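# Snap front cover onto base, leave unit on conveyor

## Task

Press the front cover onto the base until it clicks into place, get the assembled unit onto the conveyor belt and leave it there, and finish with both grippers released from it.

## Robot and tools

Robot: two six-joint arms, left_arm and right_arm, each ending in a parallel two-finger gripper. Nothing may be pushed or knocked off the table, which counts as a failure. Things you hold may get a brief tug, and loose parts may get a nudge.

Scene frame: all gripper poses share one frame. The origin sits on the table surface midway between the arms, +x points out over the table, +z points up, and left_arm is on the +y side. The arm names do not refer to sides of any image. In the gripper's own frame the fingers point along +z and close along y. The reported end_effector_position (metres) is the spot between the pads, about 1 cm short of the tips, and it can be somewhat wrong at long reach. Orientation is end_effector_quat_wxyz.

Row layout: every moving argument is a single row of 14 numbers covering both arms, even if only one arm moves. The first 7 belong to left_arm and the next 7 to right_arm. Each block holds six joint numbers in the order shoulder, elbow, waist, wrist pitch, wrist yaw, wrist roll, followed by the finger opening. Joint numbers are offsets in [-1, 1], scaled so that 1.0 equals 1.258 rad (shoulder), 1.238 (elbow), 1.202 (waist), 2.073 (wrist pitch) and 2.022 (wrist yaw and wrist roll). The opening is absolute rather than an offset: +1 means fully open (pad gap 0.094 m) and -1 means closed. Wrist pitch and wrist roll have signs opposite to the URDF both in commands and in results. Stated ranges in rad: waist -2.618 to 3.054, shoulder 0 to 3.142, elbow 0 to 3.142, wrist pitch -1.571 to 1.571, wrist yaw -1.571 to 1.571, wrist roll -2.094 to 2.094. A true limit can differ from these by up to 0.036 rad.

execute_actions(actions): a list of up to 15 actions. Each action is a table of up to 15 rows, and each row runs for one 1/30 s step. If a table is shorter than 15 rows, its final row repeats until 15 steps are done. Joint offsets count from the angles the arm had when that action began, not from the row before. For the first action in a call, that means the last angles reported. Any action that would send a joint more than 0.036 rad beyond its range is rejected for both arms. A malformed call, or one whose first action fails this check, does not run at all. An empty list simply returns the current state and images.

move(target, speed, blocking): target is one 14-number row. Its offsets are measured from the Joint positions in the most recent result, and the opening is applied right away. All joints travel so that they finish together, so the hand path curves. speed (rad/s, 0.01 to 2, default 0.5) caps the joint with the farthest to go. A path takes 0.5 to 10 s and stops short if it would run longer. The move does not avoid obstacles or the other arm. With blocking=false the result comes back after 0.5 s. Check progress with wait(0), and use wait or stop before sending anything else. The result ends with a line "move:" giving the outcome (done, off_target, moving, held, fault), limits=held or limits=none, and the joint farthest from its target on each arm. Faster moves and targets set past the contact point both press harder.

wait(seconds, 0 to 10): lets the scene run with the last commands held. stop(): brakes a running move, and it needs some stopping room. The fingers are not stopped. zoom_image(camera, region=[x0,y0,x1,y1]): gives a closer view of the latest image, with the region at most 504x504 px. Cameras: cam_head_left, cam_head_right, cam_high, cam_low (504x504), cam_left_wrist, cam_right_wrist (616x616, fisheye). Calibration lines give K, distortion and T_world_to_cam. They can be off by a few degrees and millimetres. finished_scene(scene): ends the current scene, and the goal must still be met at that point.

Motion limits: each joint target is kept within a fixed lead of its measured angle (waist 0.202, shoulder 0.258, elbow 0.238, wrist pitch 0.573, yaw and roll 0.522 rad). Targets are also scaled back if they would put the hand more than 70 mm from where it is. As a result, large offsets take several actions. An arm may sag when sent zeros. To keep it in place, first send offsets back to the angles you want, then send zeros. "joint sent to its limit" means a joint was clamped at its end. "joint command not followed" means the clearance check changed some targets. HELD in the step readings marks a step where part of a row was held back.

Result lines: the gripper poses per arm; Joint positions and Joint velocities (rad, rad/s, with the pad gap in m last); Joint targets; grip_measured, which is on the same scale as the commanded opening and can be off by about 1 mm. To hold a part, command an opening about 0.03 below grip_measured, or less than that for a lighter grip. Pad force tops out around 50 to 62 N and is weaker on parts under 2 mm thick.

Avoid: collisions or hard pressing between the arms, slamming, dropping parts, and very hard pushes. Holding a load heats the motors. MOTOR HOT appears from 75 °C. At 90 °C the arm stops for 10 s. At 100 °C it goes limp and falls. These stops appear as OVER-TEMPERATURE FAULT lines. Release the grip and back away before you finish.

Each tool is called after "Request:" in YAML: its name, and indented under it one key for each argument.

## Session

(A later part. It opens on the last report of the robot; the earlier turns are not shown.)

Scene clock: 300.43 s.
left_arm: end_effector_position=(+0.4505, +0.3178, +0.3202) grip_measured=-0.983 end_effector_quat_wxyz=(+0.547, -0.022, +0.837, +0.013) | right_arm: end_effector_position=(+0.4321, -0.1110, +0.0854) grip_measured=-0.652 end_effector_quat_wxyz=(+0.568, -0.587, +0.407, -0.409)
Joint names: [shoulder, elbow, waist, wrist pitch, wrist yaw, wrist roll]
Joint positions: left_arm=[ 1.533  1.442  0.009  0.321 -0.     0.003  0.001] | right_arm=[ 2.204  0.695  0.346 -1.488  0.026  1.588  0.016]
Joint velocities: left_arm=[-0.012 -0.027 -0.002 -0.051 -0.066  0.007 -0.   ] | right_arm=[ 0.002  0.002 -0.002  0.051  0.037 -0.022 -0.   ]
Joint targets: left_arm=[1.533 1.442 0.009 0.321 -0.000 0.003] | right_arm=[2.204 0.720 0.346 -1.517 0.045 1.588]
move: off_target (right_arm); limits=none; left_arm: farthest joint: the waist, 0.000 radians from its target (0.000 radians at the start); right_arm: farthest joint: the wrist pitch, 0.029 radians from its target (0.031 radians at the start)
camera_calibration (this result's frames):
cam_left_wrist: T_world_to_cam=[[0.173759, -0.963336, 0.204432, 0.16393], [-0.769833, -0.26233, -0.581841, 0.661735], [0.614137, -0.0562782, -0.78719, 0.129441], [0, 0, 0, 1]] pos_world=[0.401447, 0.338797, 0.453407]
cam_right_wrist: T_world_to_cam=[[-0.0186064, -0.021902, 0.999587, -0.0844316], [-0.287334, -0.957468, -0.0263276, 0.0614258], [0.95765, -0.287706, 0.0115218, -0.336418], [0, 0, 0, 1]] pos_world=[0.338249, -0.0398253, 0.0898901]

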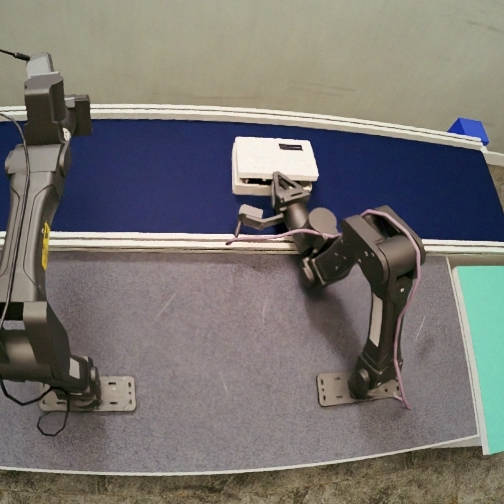

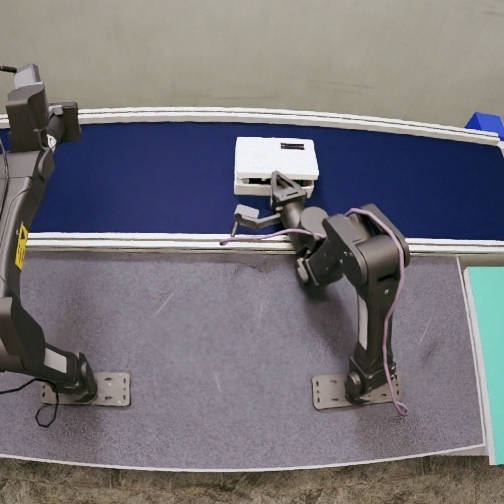

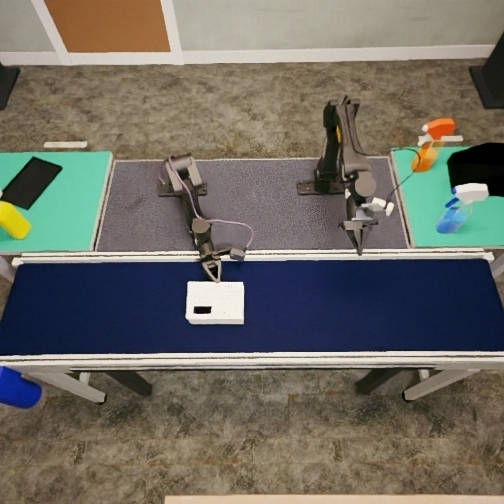

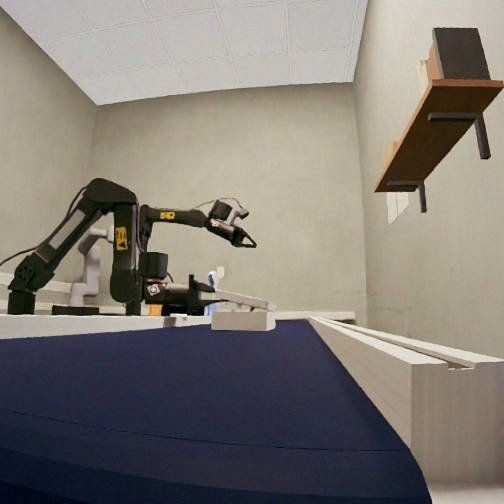

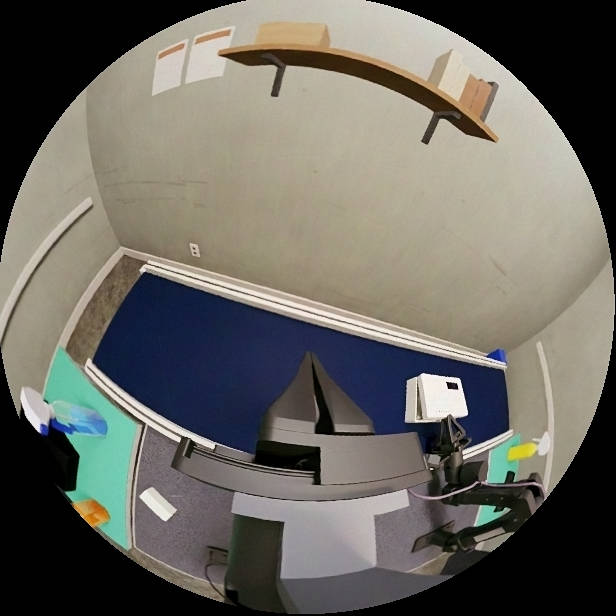

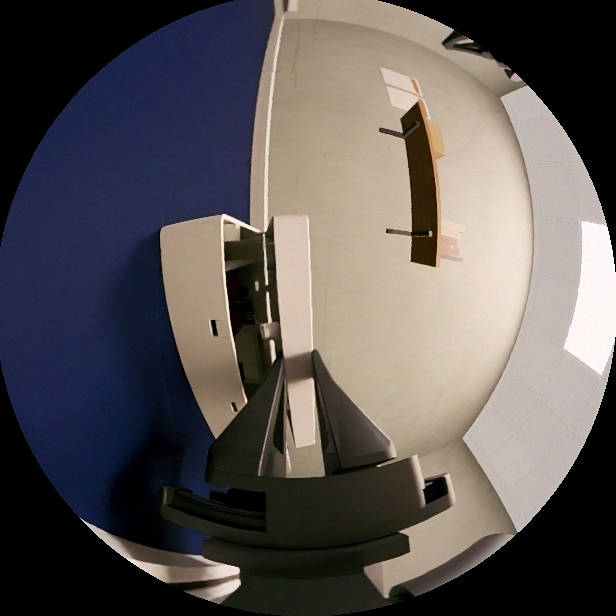

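Now offset −y ~4 mm. Shift +y, then open gradually.

Request:
move:
  target: [0,0,0,0,0,0,-1,0,0.02,0.018,-0.006,0,0,-0.72]
  speed: 0.03

Request:
execute_actions:
  actions:
    - [[0,0,0,0,0,0,-1,0,0,0,0,0,0,-0.45]]
    - [[0,0,0,0,0,0,-1,0,0,0,0,0,0,-0.2]]
    - [[0,0,0,0,0,0,-1,0,0,0,0,0,0,0.05]]
    - [[0,0,0,0,0,0,-1,0,0,0,0,0,0,0.3]]

Request:
zoom_image:
  camera: "cam_low"
  region: [180,275,290,345]

Request:
zoom_image:
  camera: "cam_head_left"
  region: [220,125,330,205]

Request:
zoom_image:
  camera: "cam_high"
  region: [175,265,255,335]

Scene clock: 309.27 s.
left_arm: end_effector_position=(+0.4505, +0.3178, +0.3202) grip_measured=-0.983 end_effector_quat_wxyz=(+0.547, -0.022, +0.837, +0.013) | right_arm: end_effector_position=(+0.4305, -0.1068, +0.0843) grip_measured=-0.652 end_effector_quat_wxyz=(+0.568, -0.590, +0.406, -0.405)
Joint names: [shoulder, elbow, waist, wrist pitch, wrist yaw, wrist roll]
Joint positions: left_arm=[ 1.533  1.442  0.009  0.321 -0.     0.003  0.001] | right_arm=[ 2.204  0.695  0.355 -1.483  0.027  1.588  0.016]
Joint velocities: left_arm=[ 0.012 -0.012 -0.017  0.007 -0.007 -0.007 -0.001] | right_arm=[ 0.022 -0.022 -0.002  0.022 -0.037  0.007 -0.001]
Joint targets: left_arm=[1.533 1.442 0.009 0.321 -0.000 0.003] | right_arm=[2.204 0.720 0.367 -1.500 0.026 1.588]
move: off_target (right_arm); limits=none; left_arm: farthest joint: the waist, 0.000 radians from its target (0.000 radians at the start); right_arm: farthest joint: the elbow, 0.025 radians from its target (0.025 radians at the start)
camera_calibration (this result's frames):
cam_left_wrist: T_world_to_cam=[[0.173759, -0.963336, 0.204432, 0.16393], [-0.769833, -0.26233, -0.581841, 0.661735], [0.614137, -0.0562782, -0.78719, 0.129441], [0, 0, 0, 1]] pos_world=[0.401447, 0.338797, 0.453407]
cam_right_wrist: T_world_to_cam=[[-0.0141739, -0.0203557, 0.999692, -0.0849841], [-0.279395, -0.959889, -0.0235066, 0.0610787], [0.960072, -0.279642, 0.00791812, -0.333478], [0, 0, 0, 1]] pos_world=[0.336023, -0.0363554, 0.0890342]

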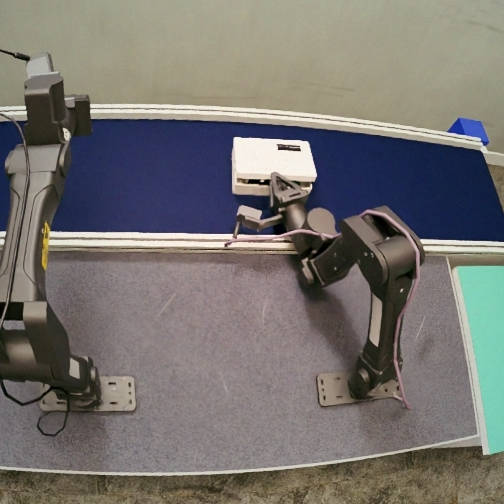

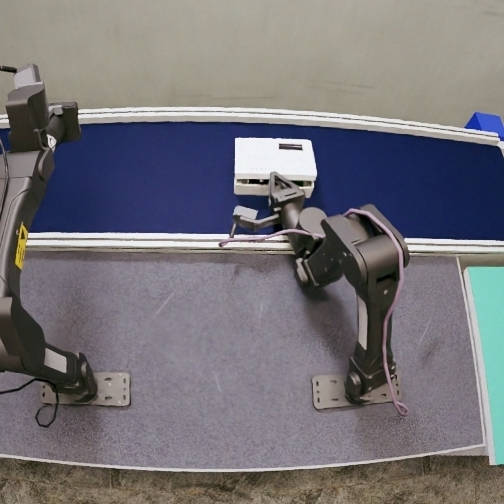

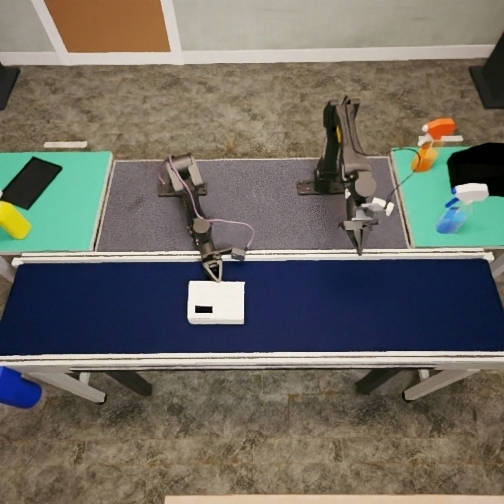

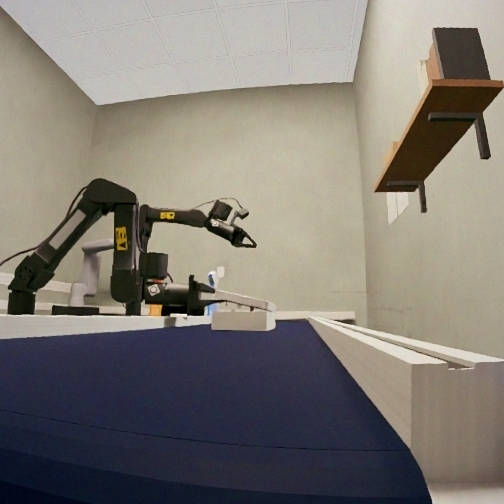

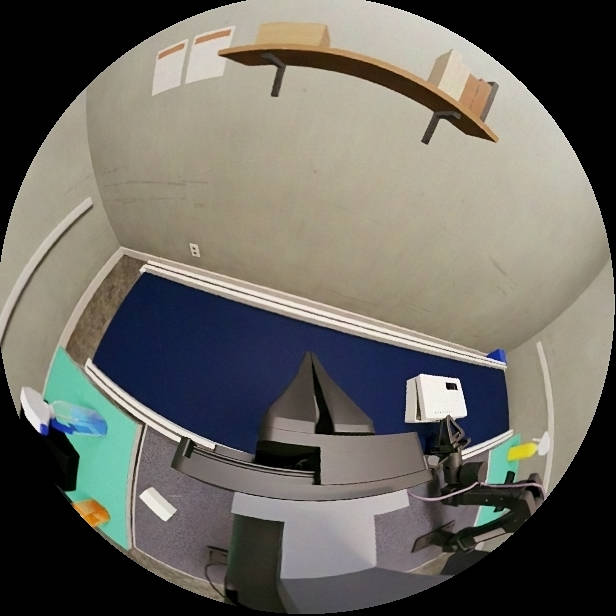

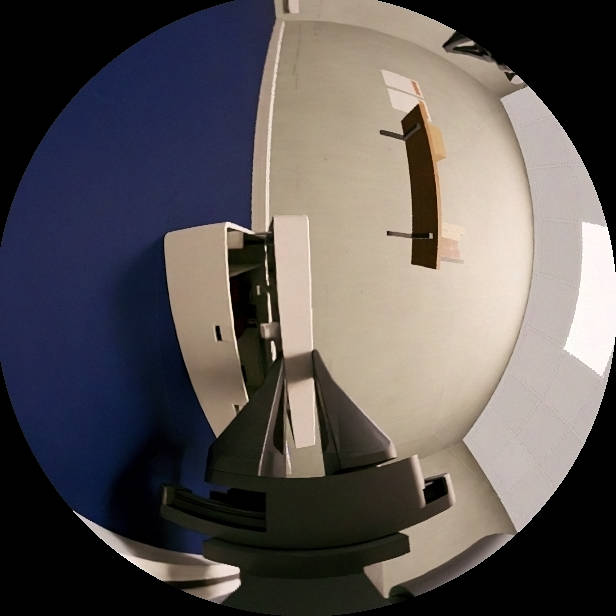

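Scene clock: 311.27 s.
left_arm: end_effector_position=(+0.4505, +0.3178, +0.3202) grip_measured=-0.983 end_effector_quat_wxyz=(+0.547, -0.022, +0.837, +0.013) | right_arm: end_effector_position=(+0.4305, -0.1068, +0.0842) grip_measured=+0.297 end_effector_quat_wxyz=(+0.568, -0.591, +0.405, -0.406)
Joint names: [shoulder, elbow, waist, wrist pitch, wrist yaw, wrist roll]
Joint positions: left_arm=[ 1.533  1.442  0.009  0.321 -0.     0.003  0.001] | right_arm=[ 2.204  0.695  0.355 -1.483  0.027  1.589  0.061]
Joint velocities: left_arm=[ 0.007 -0.007 -0.017  0.051  0.051 -0.007  0.001] | right_arm=[ 0.002  0.007 -0.002  0.037  0.081 -0.022 -0.   ]
Joint targets: left_arm=[1.533 1.442 0.009 0.321 -0.000 0.003] | right_arm=[2.204 0.695 0.355 -1.483 0.027 1.589]
Step readings (joint positions; steps 1 to 15: 1st action; 16 to 30: 2nd action; 31 to 45: 3rd action; 46 to 60: 4th action):
0: left_arm=[1.533 1.442 0.009 0.321 -0.000 0.003] | right_arm=[2.204 0.695 0.355 -1.483 0.027 1.588]
1: left_arm=[1.533 1.442 0.009 0.321 -0.000 0.003] | right_arm=[2.204 0.695 0.355 -1.483 0.027 1.588]
2: left_arm=[1.533 1.442 0.009 0.321 -0.000 0.003] | right_arm=[2.204 0.695 0.355 -1.483 0.027 1.588]
4: left_arm=[1.533 1.442 0.009 0.321 -0.000 0.003] | right_arm=[2.204 0.695 0.355 -1.483 0.027 1.588]
8: left_arm=[1.533 1.442 0.009 0.321 -0.000 0.003] | right_arm=[2.204 0.695 0.355 -1.483 0.027 1.588]
15: left_arm=[1.533 1.442 0.009 0.321 -0.000 0.003] | right_arm=[2.204 0.695 0.355 -1.483 0.027 1.588]
16: left_arm=[1.533 1.442 0.009 0.321 -0.000 0.003] | right_arm=[2.204 0.695 0.355 -1.483 0.027 1.588]
17: left_arm=[1.533 1.442 0.009 0.321 -0.000 0.003] | right_arm=[2.204 0.695 0.355 -1.483 0.027 1.589]
19: left_arm=[1.533 1.442 0.009 0.321 -0.000 0.003] | right_arm=[2.204 0.695 0.355 -1.483 0.027 1.589]
23: left_arm=[1.533 1.442 0.009 0.321 -0.000 0.003] | right_arm=[2.204 0.695 0.355 -1.483 0.027 1.589]
30: left_arm=[1.533 1.442 0.009 0.321 -0.000 0.003] | right_arm=[2.204 0.695 0.355 -1.483 0.027 1.589]
31: left_arm=[1.533 1.442 0.009 0.321 -0.000 0.003] | right_arm=[2.204 0.695 0.355 -1.483 0.027 1.589]
32: left_arm=[1.533 1.442 0.009 0.321 -0.000 0.003] | right_arm=[2.204 0.695 0.355 -1.483 0.027 1.589]
34: left_arm=[1.533 1.442 0.009 0.321 -0.000 0.003] | right_arm=[2.204 0.695 0.355 -1.482 0.027 1.589]
38: left_arm=[1.533 1.442 0.009 0.321 -0.000 0.003] | right_arm=[2.204 0.695 0.355 -1.482 0.027 1.589]
45: left_arm=[1.533 1.442 0.009 0.321 -0.000 0.003] | right_arm=[2.204 0.695 0.355 -1.482 0.027 1.589]
46: left_arm=[1.533 1.442 0.009 0.321 -0.000 0.003] | right_arm=[2.204 0.695 0.355 -1.482 0.027 1.589]
47: left_arm=[1.533 1.442 0.009 0.321 -0.000 0.003] | right_arm=[2.204 0.695 0.355 -1.483 0.027 1.589]
49: left_arm=[1.533 1.442 0.009 0.321 -0.000 0.003] | right_arm=[2.204 0.695 0.355 -1.483 0.027 1.589]
53: left_arm=[1.533 1.442 0.009 0.321 -0.000 0.003] | right_arm=[2.204 0.695 0.355 -1.483 0.027 1.589]
60: Joint positions above
camera_calibration (this result's frames):
cam_left_wrist: T_world_to_cam=[[0.173759, -0.963336, 0.204432, 0.16393], [-0.769833, -0.26233, -0.581841, 0.661735], [0.614137, -0.0562782, -0.78719, 0.129441], [0, 0, 0, 1]] pos_world=[0.401447, 0.338797, 0.453407]
cam_right_wrist: T_world_to_cam=[[-0.01447, -0.0184252, 0.999726, -0.0845586], [-0.279341, -0.959946, -0.0217352, 0.0608965], [0.960083, -0.279578, 0.00874349, -0.333542], [0, 0, 0, 1]] pos_world=[0.336016, -0.036352, 0.0887753]

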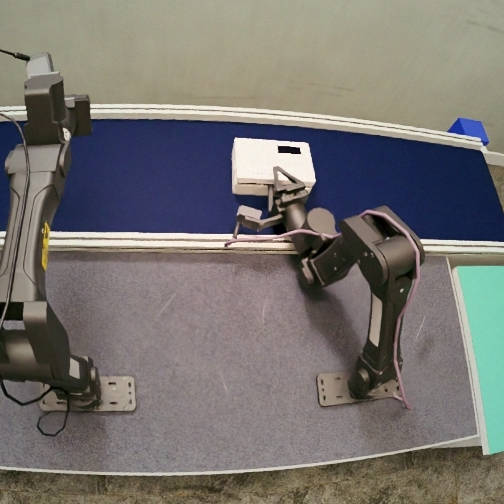

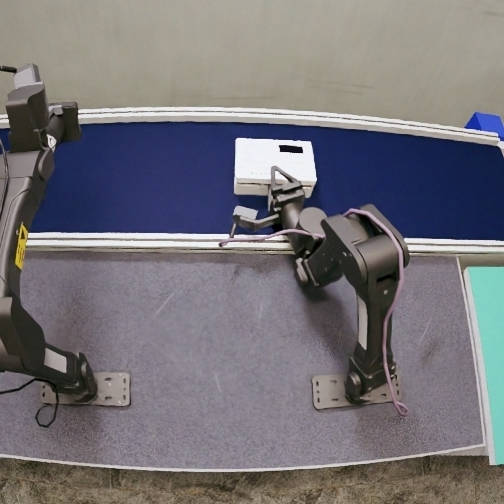

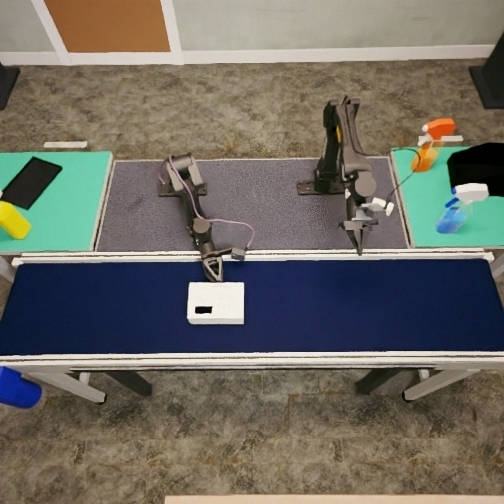

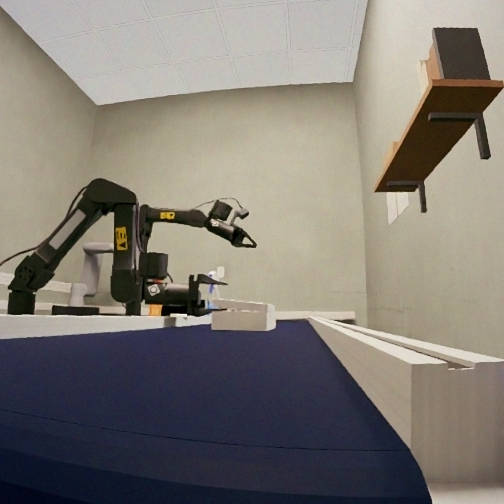

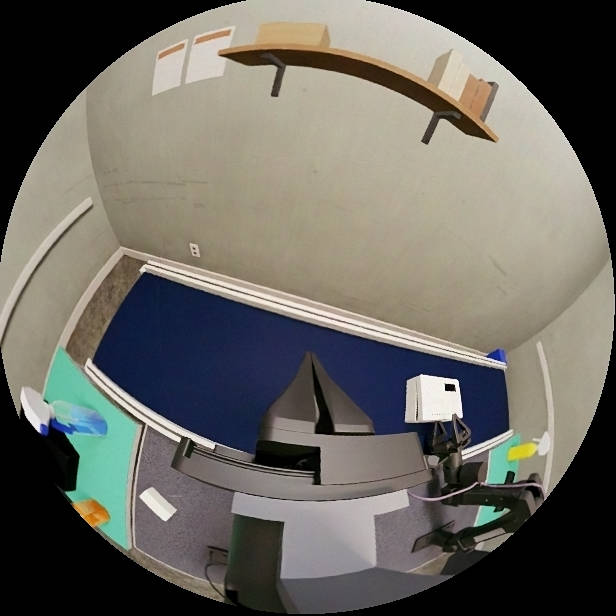

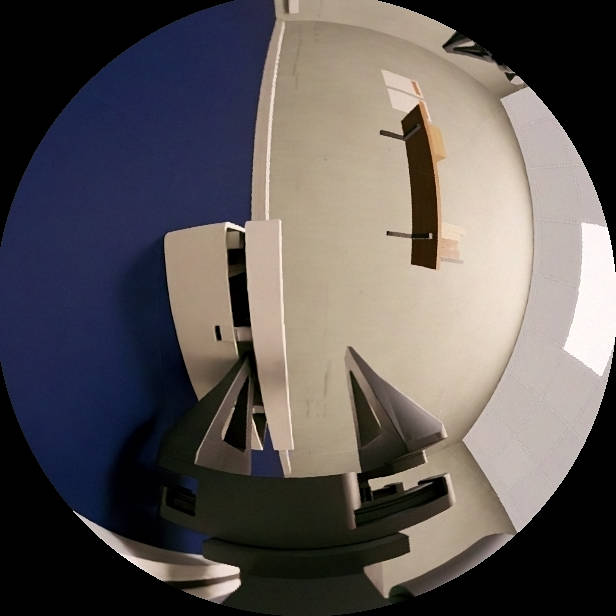

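Region (180, 275, 290, 345) of cam_low's 504x504 image, scaled by 4.582, with more detail than that image has; it fills the top 321 rows of this view, and the rest is white.

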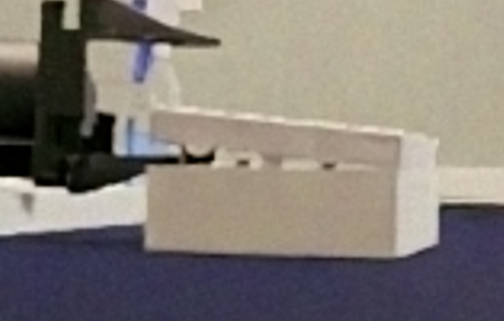

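Region (220, 125, 330, 205) of cam_head_left's 504x504 image, scaled by 4.582, with more detail than that image has; it fills the top 367 rows of this view, and the rest is white.

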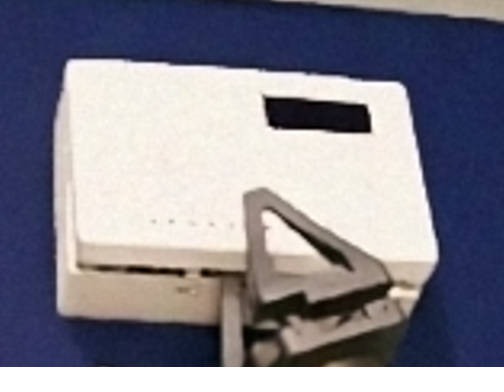

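Region (175, 265, 255, 335) of cam_high's 504x504 image, scaled by 6.300, with more detail than that image has; it fills the top 441 rows of this view, and the rest is white.

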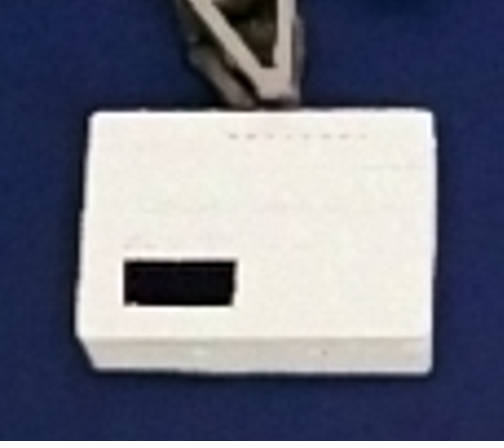

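Request:
move:
  target: [0,0,0,0,0,0,-1,-0.075,-0.105,0,0,0,0,0.3]
  speed: 0.08

Request:
move:
  target: [0,0,0,0,0,0,-1,0.05,0.08,0,0,0,0,-0.3]
  speed: 0.05

Request:
zoom_image:
  camera: "cam_low"
  region: [180,275,290,345]

Request:
zoom_image:
  camera: "cam_right_wrist"
  region: [130,200,330,460]

Scene clock: 319.07 s.
left_arm: end_effector_position=(+0.4505, +0.3178, +0.3202) grip_measured=-0.983 end_effector_quat_wxyz=(+0.547, -0.022, +0.837, +0.013) | right_arm: end_effector_position=(+0.4059, -0.1165, +0.0840) grip_measured=+0.297 end_effector_quat_wxyz=(+0.557, -0.601, +0.411, -0.399)
Joint names: [shoulder, elbow, waist, wrist pitch, wrist yaw, wrist roll]
Joint positions: left_arm=[ 1.533  1.442  0.009  0.321 -0.     0.003  0.001] | right_arm=[ 2.129  0.58   0.355 -1.489  0.027  1.59   0.061]
Joint velocities: left_arm=[ 0.002 -0.012  0.012  0.037  0.022 -0.022  0.   ] | right_arm=[-0.012 -0.007  0.017 -0.022 -0.037 -0.022 -0.   ]
Joint targets: left_arm=[1.533 1.442 0.009 0.321 -0.000 0.003] | right_arm=[2.109 0.565 0.355 -1.483 0.027 1.589]
move: done; limits=none; left_arm: farthest joint: the waist, 0.000 radians from its target (0.000 radians at the start); right_arm: farthest joint: the shoulder, 0.019 radians from its target (0.094 radians at the start)
camera_calibration (this result's frames):
cam_left_wrist: T_world_to_cam=[[0.173759, -0.963336, 0.204432, 0.16393], [-0.769833, -0.26233, -0.581841, 0.661735], [0.614137, -0.0562782, -0.78719, 0.129441], [0, 0, 0, 1]] pos_world=[0.401447, 0.338797, 0.453407]
cam_right_wrist: T_world_to_cam=[[0.0168487, -0.00525124, 0.999844, -0.0961099], [-0.279655, -0.960101, -0.000329955, 0.0430391], [0.959953, -0.279606, -0.017645, -0.310399], [0, 0, 0, 1]] pos_world=[0.311624, -0.0459721, 0.0906322]

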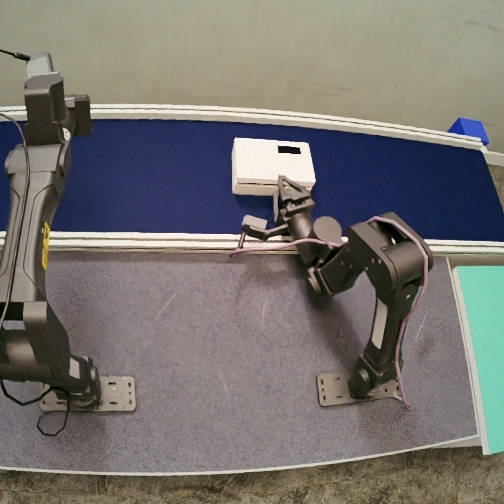

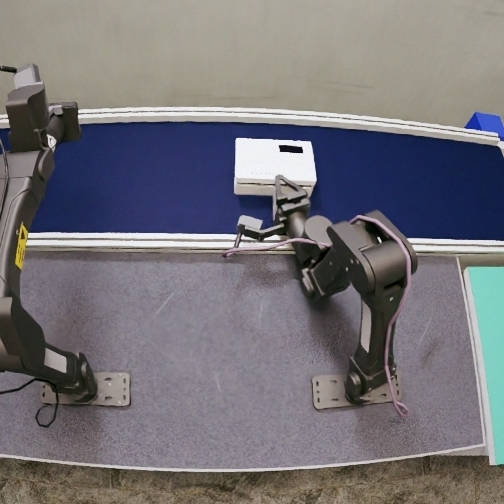

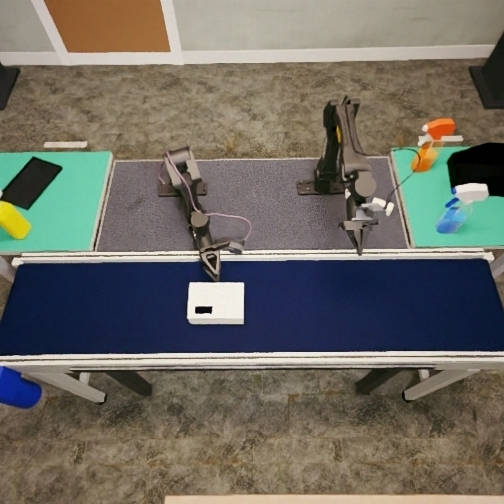

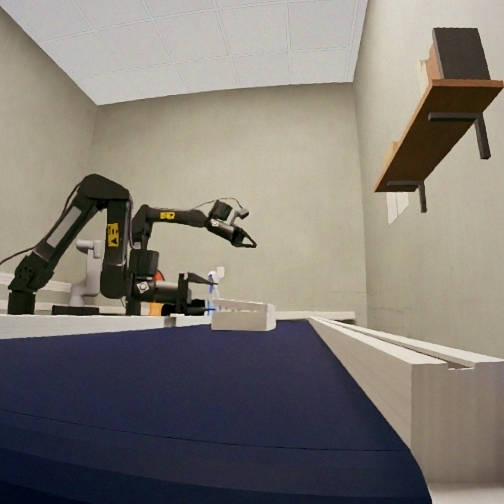

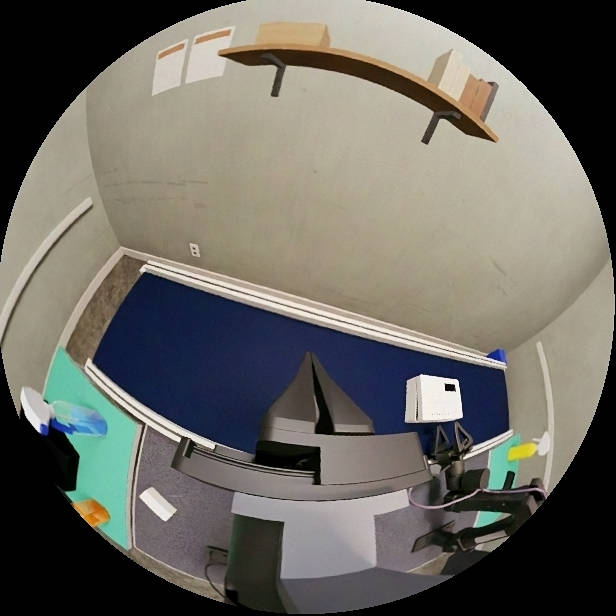

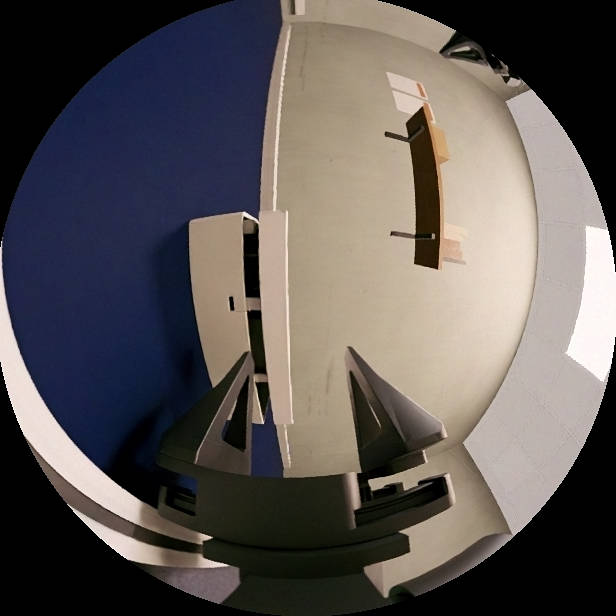

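Scene clock: 321.30 s.
left_arm: end_effector_position=(+0.4505, +0.3178, +0.3202) grip_measured=-0.983 end_effector_quat_wxyz=(+0.547, -0.022, +0.837, +0.013) | right_arm: end_effector_position=(+0.4228, -0.1098, +0.0879) grip_measured=-0.297 end_effector_quat_wxyz=(+0.567, -0.591, +0.405, -0.406)
Joint names: [shoulder, elbow, waist, wrist pitch, wrist yaw, wrist roll]
Joint positions: left_arm=[ 1.533  1.442  0.009  0.321 -0.     0.003  0.001] | right_arm=[ 2.175  0.658  0.355 -1.491  0.027  1.591  0.033]
Joint velocities: left_arm=[-0.007  0.012 -0.007 -0.007 -0.051 -0.022  0.   ] | right_arm=[ 0.017  0.022 -0.012  0.037  0.007  0.007 -0.002]
Joint targets: left_arm=[1.533 1.442 0.009 0.321 -0.000 0.003] | right_arm=[2.192 0.679 0.355 -1.489 0.027 1.590]
move: off_target (right_arm); limits=none; left_arm: farthest joint: the waist, 0.000 radians from its target (0.000 radians at the start); right_arm: farthest joint: the elbow, 0.021 radians from its target (0.099 radians at the start)
camera_calibration (this result's frames):
cam_left_wrist: T_world_to_cam=[[0.173759, -0.963336, 0.204432, 0.16393], [-0.769833, -0.26233, -0.581841, 0.661735], [0.614137, -0.0562782, -0.78719, 0.129441], [0, 0, 0, 1]] pos_world=[0.401447, 0.338797, 0.453407]
cam_right_wrist: T_world_to_cam=[[-0.0146359, -0.0168527, 0.999751, -0.0882058], [-0.279299, -0.95999, -0.0202713, 0.0557689], [0.960093, -0.279526, 0.00934339, -0.327095], [0, 0, 0, 1]] pos_world=[0.328327, -0.0393804, 0.0923706]

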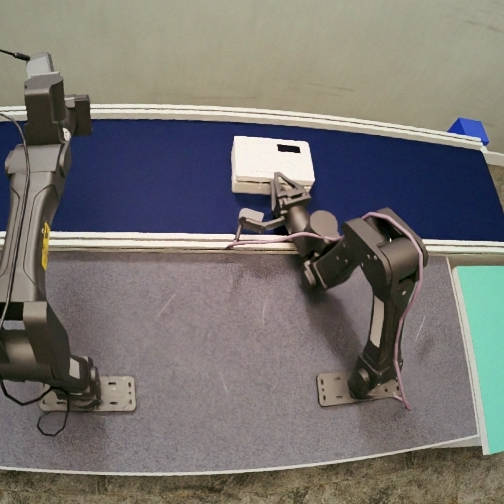

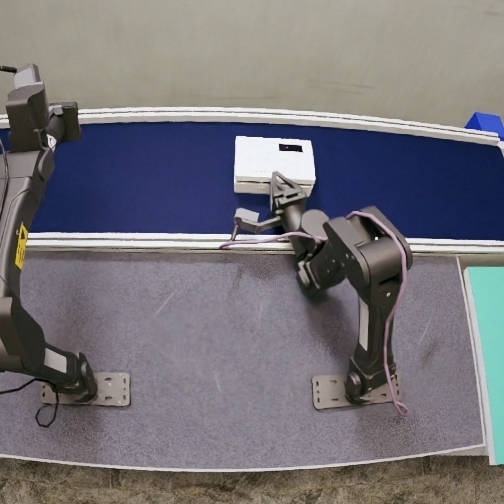

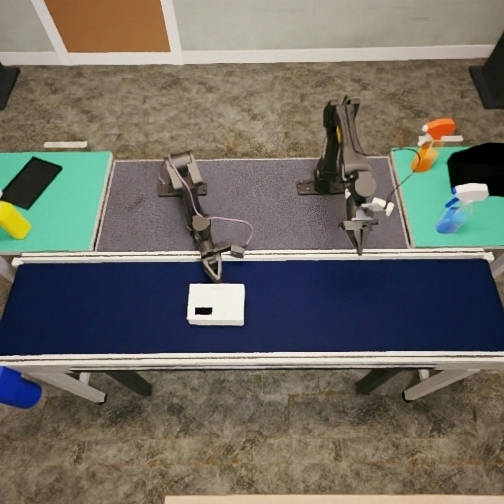

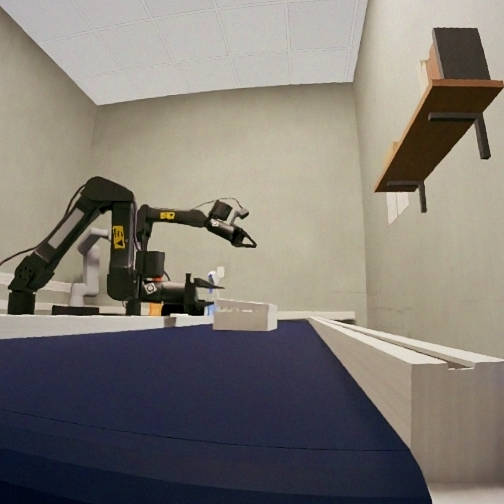

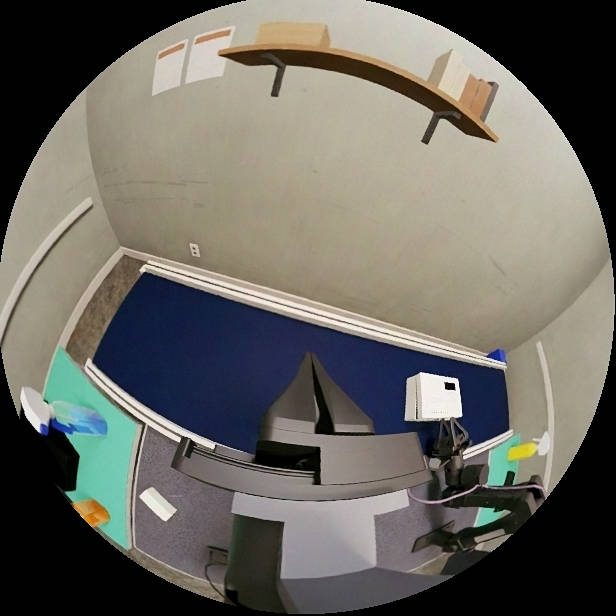

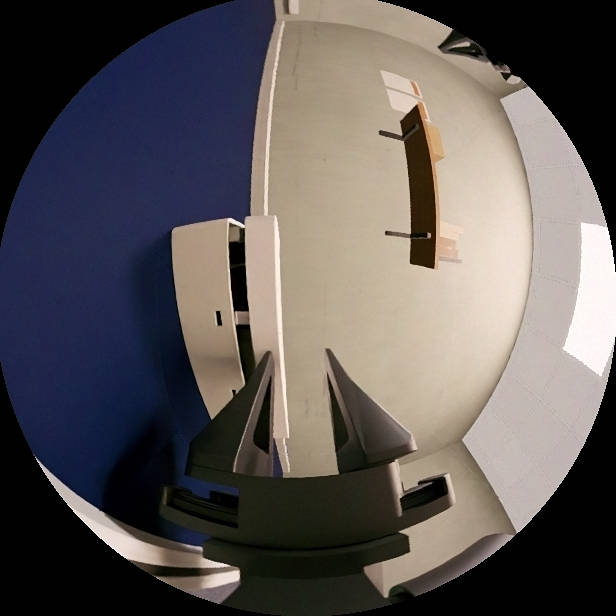

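Region (180, 275, 290, 345) of cam_low's 504x504 image, scaled by 4.582, with more detail than that image has; it fills the top 321 rows of this view, and the rest is white.

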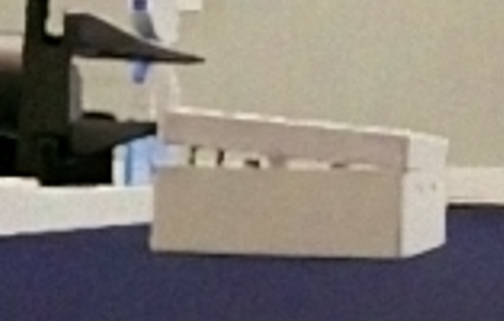

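Region (130, 200, 330, 460) of cam_right_wrist's 616x616 image, scaled by 1.938, with more detail than that image has; it fills the left 388 columns of this view, and the rest is white.

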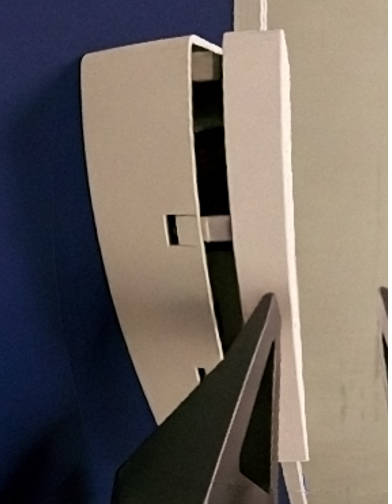

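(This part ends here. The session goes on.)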